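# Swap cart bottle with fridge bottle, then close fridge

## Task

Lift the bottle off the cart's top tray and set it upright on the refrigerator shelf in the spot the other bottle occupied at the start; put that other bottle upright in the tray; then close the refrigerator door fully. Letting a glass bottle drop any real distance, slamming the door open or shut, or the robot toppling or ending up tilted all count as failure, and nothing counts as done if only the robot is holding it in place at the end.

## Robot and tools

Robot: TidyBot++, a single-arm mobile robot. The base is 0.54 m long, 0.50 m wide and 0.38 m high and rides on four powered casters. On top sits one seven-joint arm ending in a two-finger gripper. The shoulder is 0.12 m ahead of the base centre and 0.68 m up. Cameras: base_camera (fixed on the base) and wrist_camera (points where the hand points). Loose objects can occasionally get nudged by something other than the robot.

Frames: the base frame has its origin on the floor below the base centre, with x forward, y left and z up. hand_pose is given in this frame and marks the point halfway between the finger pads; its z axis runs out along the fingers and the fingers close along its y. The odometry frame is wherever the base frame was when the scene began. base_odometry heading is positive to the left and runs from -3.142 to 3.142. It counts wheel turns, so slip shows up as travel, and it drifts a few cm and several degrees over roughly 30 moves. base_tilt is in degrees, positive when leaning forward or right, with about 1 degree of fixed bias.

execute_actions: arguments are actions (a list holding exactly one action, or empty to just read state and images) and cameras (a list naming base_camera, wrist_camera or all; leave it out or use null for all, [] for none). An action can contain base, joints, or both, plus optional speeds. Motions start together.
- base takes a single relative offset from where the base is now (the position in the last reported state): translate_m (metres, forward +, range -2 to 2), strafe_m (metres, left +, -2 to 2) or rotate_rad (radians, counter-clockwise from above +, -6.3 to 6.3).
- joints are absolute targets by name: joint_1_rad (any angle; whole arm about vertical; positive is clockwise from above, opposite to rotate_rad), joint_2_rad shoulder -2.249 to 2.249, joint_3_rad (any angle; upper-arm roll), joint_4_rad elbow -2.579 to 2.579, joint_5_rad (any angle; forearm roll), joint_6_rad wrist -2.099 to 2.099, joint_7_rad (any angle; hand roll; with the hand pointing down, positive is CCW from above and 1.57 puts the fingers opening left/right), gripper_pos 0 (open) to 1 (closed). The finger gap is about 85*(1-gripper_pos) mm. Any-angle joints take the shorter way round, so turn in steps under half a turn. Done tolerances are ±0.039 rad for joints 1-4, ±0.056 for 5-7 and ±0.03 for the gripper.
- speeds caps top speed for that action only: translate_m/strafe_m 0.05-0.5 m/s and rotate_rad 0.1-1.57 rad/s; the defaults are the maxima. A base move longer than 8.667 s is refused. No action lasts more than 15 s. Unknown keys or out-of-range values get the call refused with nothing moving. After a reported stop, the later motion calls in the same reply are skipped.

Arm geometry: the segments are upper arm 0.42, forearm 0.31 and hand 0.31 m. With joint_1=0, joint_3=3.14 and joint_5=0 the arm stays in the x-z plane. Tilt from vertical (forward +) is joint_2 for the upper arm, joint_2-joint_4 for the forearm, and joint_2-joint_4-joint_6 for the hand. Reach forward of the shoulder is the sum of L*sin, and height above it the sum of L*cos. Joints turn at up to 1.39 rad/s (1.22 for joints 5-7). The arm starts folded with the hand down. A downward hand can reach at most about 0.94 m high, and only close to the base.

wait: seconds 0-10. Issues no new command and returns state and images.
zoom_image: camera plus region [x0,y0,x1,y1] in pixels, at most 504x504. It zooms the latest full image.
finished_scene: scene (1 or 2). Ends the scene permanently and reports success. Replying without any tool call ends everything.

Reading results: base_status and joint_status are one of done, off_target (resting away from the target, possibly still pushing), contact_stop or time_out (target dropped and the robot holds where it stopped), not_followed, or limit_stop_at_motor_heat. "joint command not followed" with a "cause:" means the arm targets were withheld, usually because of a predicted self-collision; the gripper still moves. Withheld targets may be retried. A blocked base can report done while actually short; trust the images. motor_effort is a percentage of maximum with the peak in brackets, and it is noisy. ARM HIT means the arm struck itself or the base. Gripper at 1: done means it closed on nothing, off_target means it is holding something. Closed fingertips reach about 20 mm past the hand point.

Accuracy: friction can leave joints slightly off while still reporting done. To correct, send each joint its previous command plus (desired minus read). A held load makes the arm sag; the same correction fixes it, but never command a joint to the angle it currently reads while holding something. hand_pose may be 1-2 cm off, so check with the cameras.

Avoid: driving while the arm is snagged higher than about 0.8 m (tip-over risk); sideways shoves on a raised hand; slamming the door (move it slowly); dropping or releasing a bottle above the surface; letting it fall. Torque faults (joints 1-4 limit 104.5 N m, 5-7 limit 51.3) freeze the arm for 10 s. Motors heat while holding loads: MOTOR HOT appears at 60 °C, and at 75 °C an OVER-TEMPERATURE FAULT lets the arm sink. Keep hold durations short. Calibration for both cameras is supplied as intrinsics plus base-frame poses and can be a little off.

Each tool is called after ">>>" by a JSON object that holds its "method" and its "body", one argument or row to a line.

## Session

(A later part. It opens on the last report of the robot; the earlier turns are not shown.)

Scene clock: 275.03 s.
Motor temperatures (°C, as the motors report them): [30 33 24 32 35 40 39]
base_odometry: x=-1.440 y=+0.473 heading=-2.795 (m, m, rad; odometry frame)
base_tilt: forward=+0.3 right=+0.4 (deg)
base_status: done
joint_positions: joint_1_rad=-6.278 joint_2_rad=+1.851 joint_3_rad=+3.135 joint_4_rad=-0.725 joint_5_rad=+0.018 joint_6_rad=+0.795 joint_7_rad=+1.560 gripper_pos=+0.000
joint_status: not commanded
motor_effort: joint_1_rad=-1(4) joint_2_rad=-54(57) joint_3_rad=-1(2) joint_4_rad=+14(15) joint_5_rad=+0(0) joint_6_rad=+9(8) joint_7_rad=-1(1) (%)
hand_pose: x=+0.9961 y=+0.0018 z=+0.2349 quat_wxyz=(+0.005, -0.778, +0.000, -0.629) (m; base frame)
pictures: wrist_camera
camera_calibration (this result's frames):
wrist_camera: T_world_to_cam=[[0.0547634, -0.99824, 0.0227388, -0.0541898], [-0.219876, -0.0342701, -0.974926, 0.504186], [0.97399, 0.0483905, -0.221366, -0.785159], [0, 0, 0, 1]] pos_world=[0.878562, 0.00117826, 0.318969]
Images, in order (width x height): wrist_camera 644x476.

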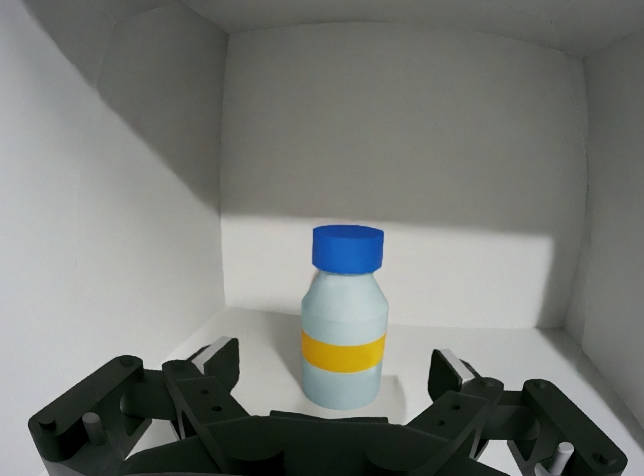

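>>> {"method": "execute_actions", "body": {
  "actions": [
    {"base":{"translate_m":-0.5}}
  ],
  "cameras": []
}}

>>> {"method": "execute_actions", "body": {
  "actions": [
    {"base":{"rotate_rad":-0.12},"joints":{"joint_2_rad":-0.7,"joint_4_rad":-2.5,"joint_6_rad":-1.2}}
  ],
  "cameras": []
}}

>>> {"method": "execute_actions", "body": {
  "actions": [
    {"base":{"strafe_m":0.8}}
  ]
}}

Scene clock: 288.13 s.
Motor temperatures (°C, as the motors report them): [30 34 24 32 35 40 39]
base_odometry: x=-0.970 y=+0.643 heading=-2.795 (m, m, rad; odometry frame)
base_tilt: forward=+0.3 right=+0.4 (deg)
base_status: done
joint_positions: joint_1_rad=-6.278 joint_2_rad=+1.851 joint_3_rad=+3.135 joint_4_rad=-0.725 joint_5_rad=+0.018 joint_6_rad=+0.795 joint_7_rad=+1.560 gripper_pos=+0.000
joint_status: not commanded
motor_effort: joint_1_rad=-1(3) joint_2_rad=-54(58) joint_3_rad=-1(1) joint_4_rad=+15(16) joint_5_rad=+0(0) joint_6_rad=+8(8) joint_7_rad=-1(1) (%)
hand_pose: x=+0.9963 y=+0.0018 z=+0.2351 quat_wxyz=(+0.005, -0.777, +0.000, -0.629) (m; base frame)
pictures: none
No camera images: the call's "cameras" was empty. Leave "cameras" out to get every camera's image.

Scene clock: 291.63 s.
Motor temperatures (°C, as the motors report them): [30 34 24 32 35 40 39]
base_odometry: x=-0.969 y=+0.643 heading=-2.916 (m, m, rad; odometry frame)
base_tilt: forward=+0.2 right=+0.4 (deg)
base_status: done
joint_positions: joint_1_rad=-6.277 joint_2_rad=-0.681 joint_3_rad=+3.139 joint_4_rad=-2.482 joint_5_rad=+0.017 joint_6_rad=-1.170 joint_7_rad=+1.560 gripper_pos=+0.000
joint_status: all done
motor_effort: joint_1_rad=-1(9) joint_2_rad=+7(60) joint_3_rad=+1(3) joint_4_rad=+17(19) joint_5_rad=+0(1) joint_6_rad=+1(8) joint_7_rad=-1(1) (%)
hand_pose: x=+0.2128 y=-0.0040 z=+0.6301 quat_wxyz=(-0.009, -0.996, +0.005, -0.085) (m; base frame)
pictures: none
No camera images: the call's "cameras" was empty. Leave "cameras" out to get every camera's image.

Scene clock: 294.60 s.
Motor temperatures (°C, as the motors report them): [30 34 24 32 35 40 39]
base_odometry: x=-0.791 y=-0.137 heading=-2.916 (m, m, rad; odometry frame)
base_tilt: forward=+0.2 right=+0.4 (deg)
base_status: done
joint_positions: joint_1_rad=-6.277 joint_2_rad=-0.681 joint_3_rad=+3.139 joint_4_rad=-2.482 joint_5_rad=+0.017 joint_6_rad=-1.170 joint_7_rad=+1.560 gripper_pos=+0.000
joint_status: not commanded
motor_effort: joint_1_rad=-1(0) joint_2_rad=+8(9) joint_3_rad=+1(1) joint_4_rad=+18(18) joint_5_rad=+0(1) joint_6_rad=+1(1) joint_7_rad=-1(1) (%)
hand_pose: x=+0.2128 y=-0.0040 z=+0.6301 quat_wxyz=(-0.009, -0.996, +0.005, -0.085) (m; base frame)
pictures: base_camera, wrist_camera
camera_calibration (this result's frames):
wrist_camera: T_world_to_cam=[[0.0352951, -0.999209, -0.0183148, 0.00394479], [-0.98711, -0.0319934, -0.156816, 0.364847], [0.156106, 0.0236135, -0.987458, 0.722237], [0, 0, 0, 1]] pos_world=[0.247259, -0.0014402, 0.770465]
Images, in order (width x height): base_camera 644x364, wrist_camera 644x476.

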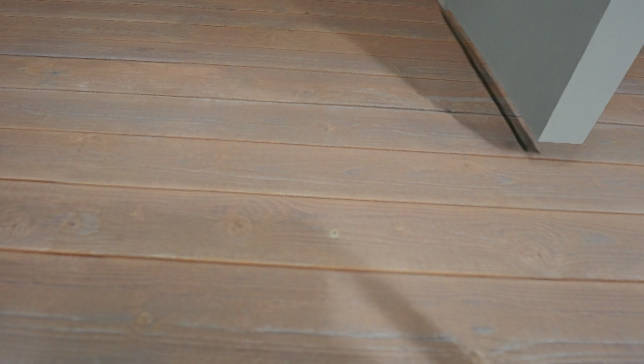

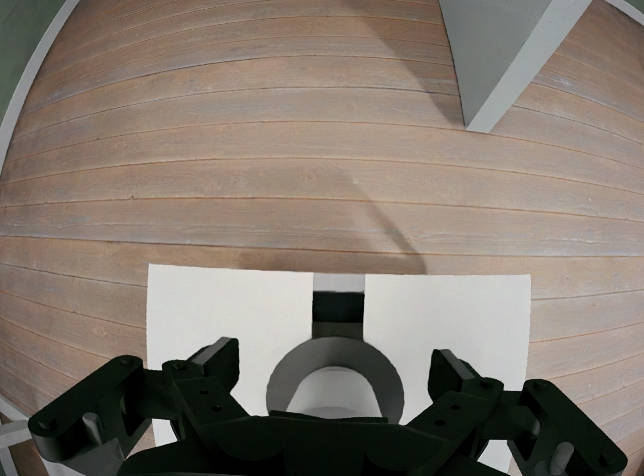

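>>> {"method": "execute_actions", "body": {
  "actions": [
    {"base":{"strafe_m":0.07}}
  ],
  "cameras": []
}}

>>> {"method": "execute_actions", "body": {
  "actions": [
    {"base":{"translate_m":0.55}}
  ]
}}

>>> {"method": "execute_actions", "body": {
  "actions": [
    {"base":{"strafe_m":-0.5},"speeds":{"strafe_m":0.08}}
  ]
}}

Scene clock: 300.73 s.
Motor temperatures (°C, as the motors report them): [30 34 24 32 35 40 39]
base_odometry: x=-0.775 y=-0.205 heading=-2.917 (m, m, rad; odometry frame)
base_tilt: forward=+0.2 right=+0.4 (deg)
base_status: done
joint_positions: joint_1_rad=-6.277 joint_2_rad=-0.681 joint_3_rad=+3.139 joint_4_rad=-2.482 joint_5_rad=+0.017 joint_6_rad=-1.170 joint_7_rad=+1.560 gripper_pos=+0.000
joint_status: not commanded
motor_effort: joint_1_rad=-1(2) joint_2_rad=+8(8) joint_3_rad=+1(2) joint_4_rad=+17(17) joint_5_rad=+0(0) joint_6_rad=+1(1) joint_7_rad=-1(1) (%)
hand_pose: x=+0.2128 y=-0.0040 z=+0.6301 quat_wxyz=(-0.009, -0.996, +0.005, -0.085) (m; base frame)
pictures: none
No camera images: the call's "cameras" was empty. Leave "cameras" out to get every camera's image.

Scene clock: 303.20 s.
Motor temperatures (°C, as the motors report them): [30 33 24 32 35 40 39]
base_odometry: x=-1.312 y=-0.328 heading=-2.917 (m, m, rad; odometry frame)
base_tilt: forward=+0.3 right=+0.4 (deg)
base_status: done
joint_positions: joint_1_rad=-6.277 joint_2_rad=-0.682 joint_3_rad=+3.139 joint_4_rad=-2.482 joint_5_rad=+0.017 joint_6_rad=-1.171 joint_7_rad=+1.560 gripper_pos=+0.000
joint_status: not commanded
motor_effort: joint_1_rad=-1(1) joint_2_rad=+8(10) joint_3_rad=+1(1) joint_4_rad=+17(18) joint_5_rad=-1(1) joint_6_rad=+1(2) joint_7_rad=-1(1) (%)
hand_pose: x=+0.2127 y=-0.0040 z=+0.6302 quat_wxyz=(-0.009, -0.996, +0.005, -0.085) (m; base frame)
pictures: base_camera, wrist_camera
camera_calibration (this result's frames):
wrist_camera: T_world_to_cam=[[0.035311, -0.99921, -0.0182578, 0.00391], [-0.986903, -0.031987, -0.158112, 0.365532], [0.157403, 0.0236017, -0.987252, 0.721936], [0, 0, 0, 1]] pos_world=[0.246972, -0.00143974, 0.770599]
Images, in order (width x height): base_camera 644x364, wrist_camera 644x476.

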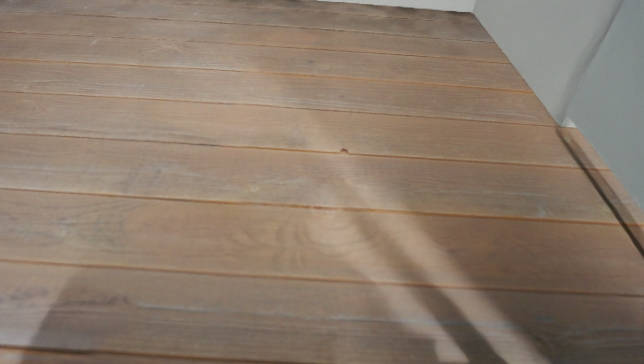

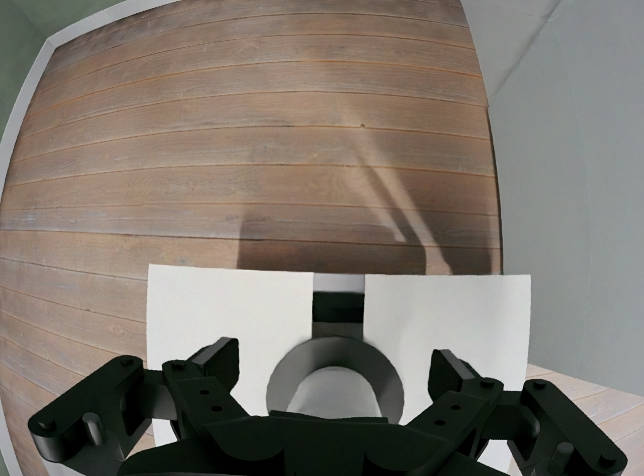

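Scene clock: 309.97 s.
Motor temperatures (°C, as the motors report them): [30 33 24 32 35 40 39]
base_odometry: x=-1.423 y=+0.159 heading=-2.917 (m, m, rad; odometry frame)
base_tilt: forward=+0.2 right=+0.4 (deg)
base_status: done
joint_positions: joint_1_rad=-6.277 joint_2_rad=-0.682 joint_3_rad=+3.139 joint_4_rad=-2.482 joint_5_rad=+0.017 joint_6_rad=-1.171 joint_7_rad=+1.560 gripper_pos=+0.000
joint_status: not commanded
motor_effort: joint_1_rad=-1(2) joint_2_rad=+7(9) joint_3_rad=+0(2) joint_4_rad=+17(17) joint_5_rad=-1(1) joint_6_rad=+1(2) joint_7_rad=-1(1) (%)
hand_pose: x=+0.2127 y=-0.0040 z=+0.6302 quat_wxyz=(-0.008, -0.996, +0.005, -0.085) (m; base frame)
pictures: base_camera, wrist_camera
camera_calibration (this result's frames):
wrist_camera: T_world_to_cam=[[0.0352592, -0.999208, -0.0184597, 0.0041025], [-0.986904, -0.0319039, -0.15812, 0.36554], [0.157405, 0.0237931, -0.987247, 0.721931], [0, 0, 0, 1]] pos_world=[0.246972, -0.00141559, 0.770599]
Images, in order (width x height): base_camera 644x364, wrist_camera 644x476.

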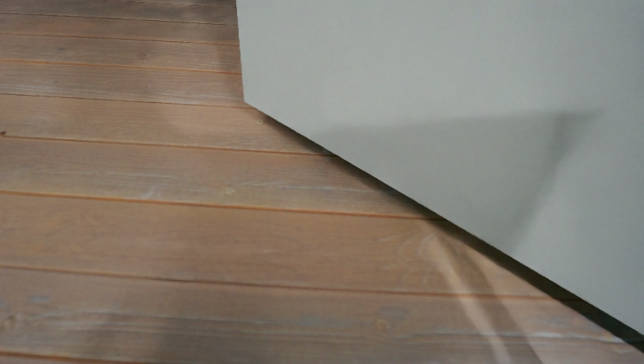

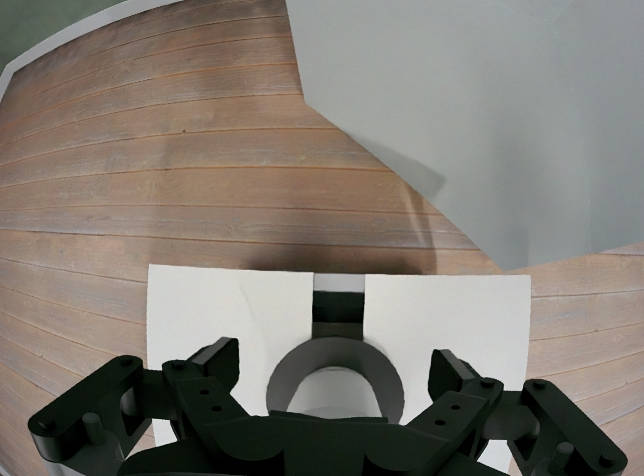

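>>> {"method": "execute_actions", "body": {
  "actions": [
    {"base":{"strafe_m":-0.13},"speeds":{"strafe_m":0.1}}
  ],
  "cameras": []
}}

>>> {"method": "execute_actions", "body": {
  "actions": [
    {"base":{"translate_m":0.33},"speeds":{"translate_m":0.06}}
  ]
}}

Scene clock: 316.13 s.
Motor temperatures (°C, as the motors report them): [30 33 24 32 35 40 39]
base_odometry: x=-1.453 y=+0.286 heading=-2.916 (m, m, rad; odometry frame)
base_tilt: forward=+0.2 right=+0.4 (deg)
base_status: done
joint_positions: joint_1_rad=-6.277 joint_2_rad=-0.682 joint_3_rad=+3.139 joint_4_rad=-2.482 joint_5_rad=+0.017 joint_6_rad=-1.171 joint_7_rad=+1.560 gripper_pos=+0.000
joint_status: not commanded
motor_effort: joint_1_rad=-1(1) joint_2_rad=+7(8) joint_3_rad=+0(1) joint_4_rad=+17(17) joint_5_rad=+0(0) joint_6_rad=+1(1) joint_7_rad=-1(1) (%)
hand_pose: x=+0.2127 y=-0.0040 z=+0.6302 quat_wxyz=(-0.008, -0.996, +0.005, -0.085) (m; base frame)
pictures: none
No camera images: the call's "cameras" was empty. Leave "cameras" out to get every camera's image.

Scene clock: 322.13 s.
Motor temperatures (°C, as the motors report them): [30 33 24 32 35 39 39]
base_odometry: x=-1.774 y=+0.212 heading=-2.916 (m, m, rad; odometry frame)
base_tilt: forward=+0.3 right=+0.4 (deg)
base_status: done
joint_positions: joint_1_rad=-6.277 joint_2_rad=-0.684 joint_3_rad=+3.139 joint_4_rad=-2.482 joint_5_rad=+0.017 joint_6_rad=-1.171 joint_7_rad=+1.560 gripper_pos=+0.000
joint_status: not commanded
motor_effort: joint_1_rad=-1(1) joint_2_rad=+8(10) joint_3_rad=+1(1) joint_4_rad=+17(18) joint_5_rad=+1(0) joint_6_rad=+1(2) joint_7_rad=-1(1) (%)
hand_pose: x=+0.2126 y=-0.0040 z=+0.6303 quat_wxyz=(-0.008, -0.996, +0.005, -0.086) (m; base frame)
pictures: base_camera, wrist_camera
camera_calibration (this result's frames):
wrist_camera: T_world_to_cam=[[0.0352669, -0.999208, -0.0184264, 0.00408323], [-0.986785, -0.0318989, -0.158862, 0.365909], [0.158148, 0.0237854, -0.987129, 0.721766], [0, 0, 0, 1]] pos_world=[0.246784, -0.00141542, 0.77068]
Images, in order (width x height): base_camera 644x364, wrist_camera 644x476.

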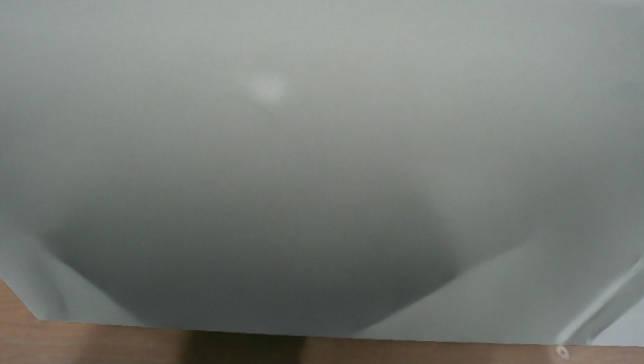

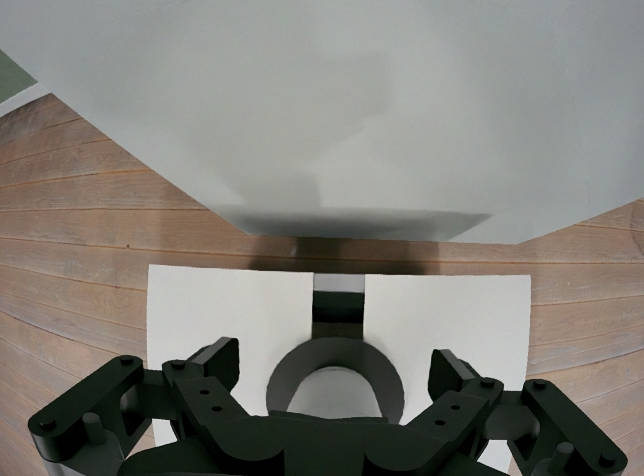

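>>> {"method": "execute_actions", "body": {
  "actions": [
    {"base":{"translate_m":0.09},"speeds":{"translate_m":0.05}}
  ]
}}

>>> {"method": "execute_actions", "body": {
  "actions": [
    {"base":{"translate_m":-0.3}}
  ]
}}

Scene clock: 327.87 s.
Motor temperatures (°C, as the motors report them): [30 33 24 32 35 39 39]
base_odometry: x=-1.862 y=+0.193 heading=-2.917 (m, m, rad; odometry frame)
base_tilt: forward=+0.3 right=+0.4 (deg)
base_status: done
joint_positions: joint_1_rad=-6.277 joint_2_rad=-0.684 joint_3_rad=+3.139 joint_4_rad=-2.483 joint_5_rad=+0.017 joint_6_rad=-1.171 joint_7_rad=+1.560 gripper_pos=+0.000
joint_status: not commanded
motor_effort: joint_1_rad=-1(1) joint_2_rad=+7(9) joint_3_rad=+1(1) joint_4_rad=+17(18) joint_5_rad=-1(0) joint_6_rad=+2(3) joint_7_rad=-1(1) (%)
hand_pose: x=+0.2126 y=-0.0040 z=+0.6303 quat_wxyz=(-0.008, -0.996, +0.005, -0.086) (m; base frame)
pictures: base_camera, wrist_camera
camera_calibration (this result's frames):
wrist_camera: T_world_to_cam=[[0.0352726, -0.999208, -0.0184127, 0.00407417], [-0.986734, -0.0318989, -0.159182, 0.366084], [0.158469, 0.0237832, -0.987077, 0.721676], [0, 0, 0, 1]] pos_world=[0.24672, -0.00141514, 0.770699]
Images, in order (width x height): base_camera 644x364, wrist_camera 644x476.

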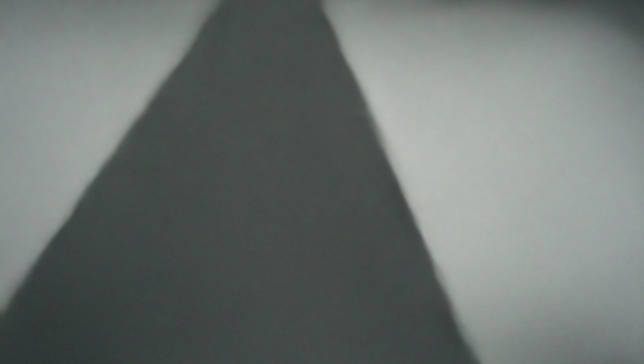

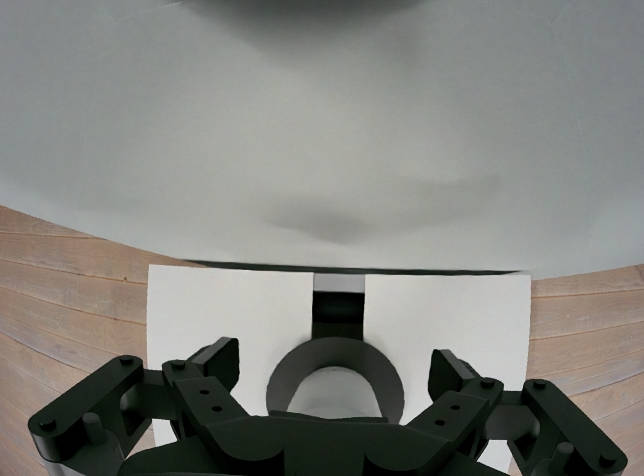

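Scene clock: 329.83 s.
Motor temperatures (°C, as the motors report them): [30 33 24 32 35 39 39]
base_odometry: x=-1.570 y=+0.260 heading=-2.917 (m, m, rad; odometry frame)
base_tilt: forward=+0.2 right=+0.4 (deg)
base_status: done
joint_positions: joint_1_rad=-6.277 joint_2_rad=-0.690 joint_3_rad=+3.139 joint_4_rad=-2.485 joint_5_rad=+0.017 joint_6_rad=-1.172 joint_7_rad=+1.560 gripper_pos=+0.000
joint_status: not commanded
motor_effort: joint_1_rad=-1(2) joint_2_rad=+8(10) joint_3_rad=+1(1) joint_4_rad=+17(18) joint_5_rad=-1(1) joint_6_rad=+1(2) joint_7_rad=-1(1) (%)
hand_pose: x=+0.2118 y=-0.0039 z=+0.6299 quat_wxyz=(-0.008, -0.996, +0.005, -0.087) (m; base frame)
pictures: base_camera, wrist_camera
camera_calibration (this result's frames):
wrist_camera: T_world_to_cam=[[0.0352832, -0.999207, -0.0184298, 0.00414516], [-0.986271, -0.0318377, -0.162035, 0.366952], [0.16132, 0.0238939, -0.986613, 0.720493], [0, 0, 0, 1]] pos_world=[0.245538, -0.00139056, 0.770383]
Images, in order (width x height): base_camera 644x364, wrist_camera 644x476.

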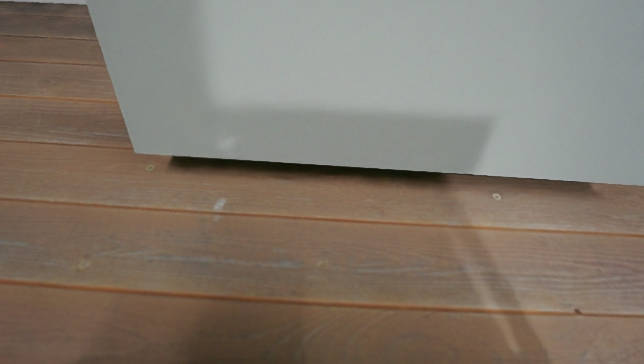

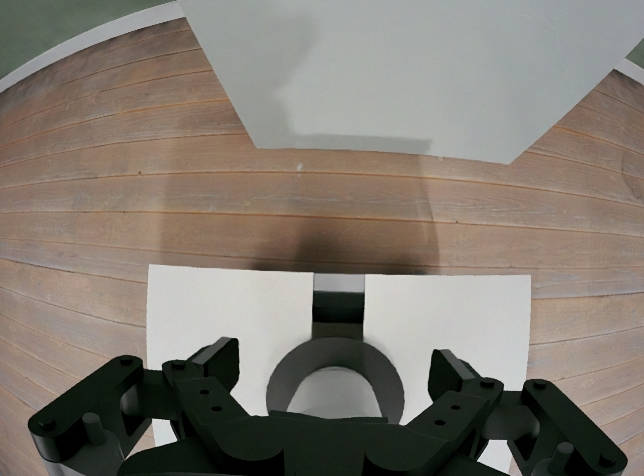

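>>> {"method": "finished_scene", "body": {
  "scene": 1
}}

The scene is finished: the task was done.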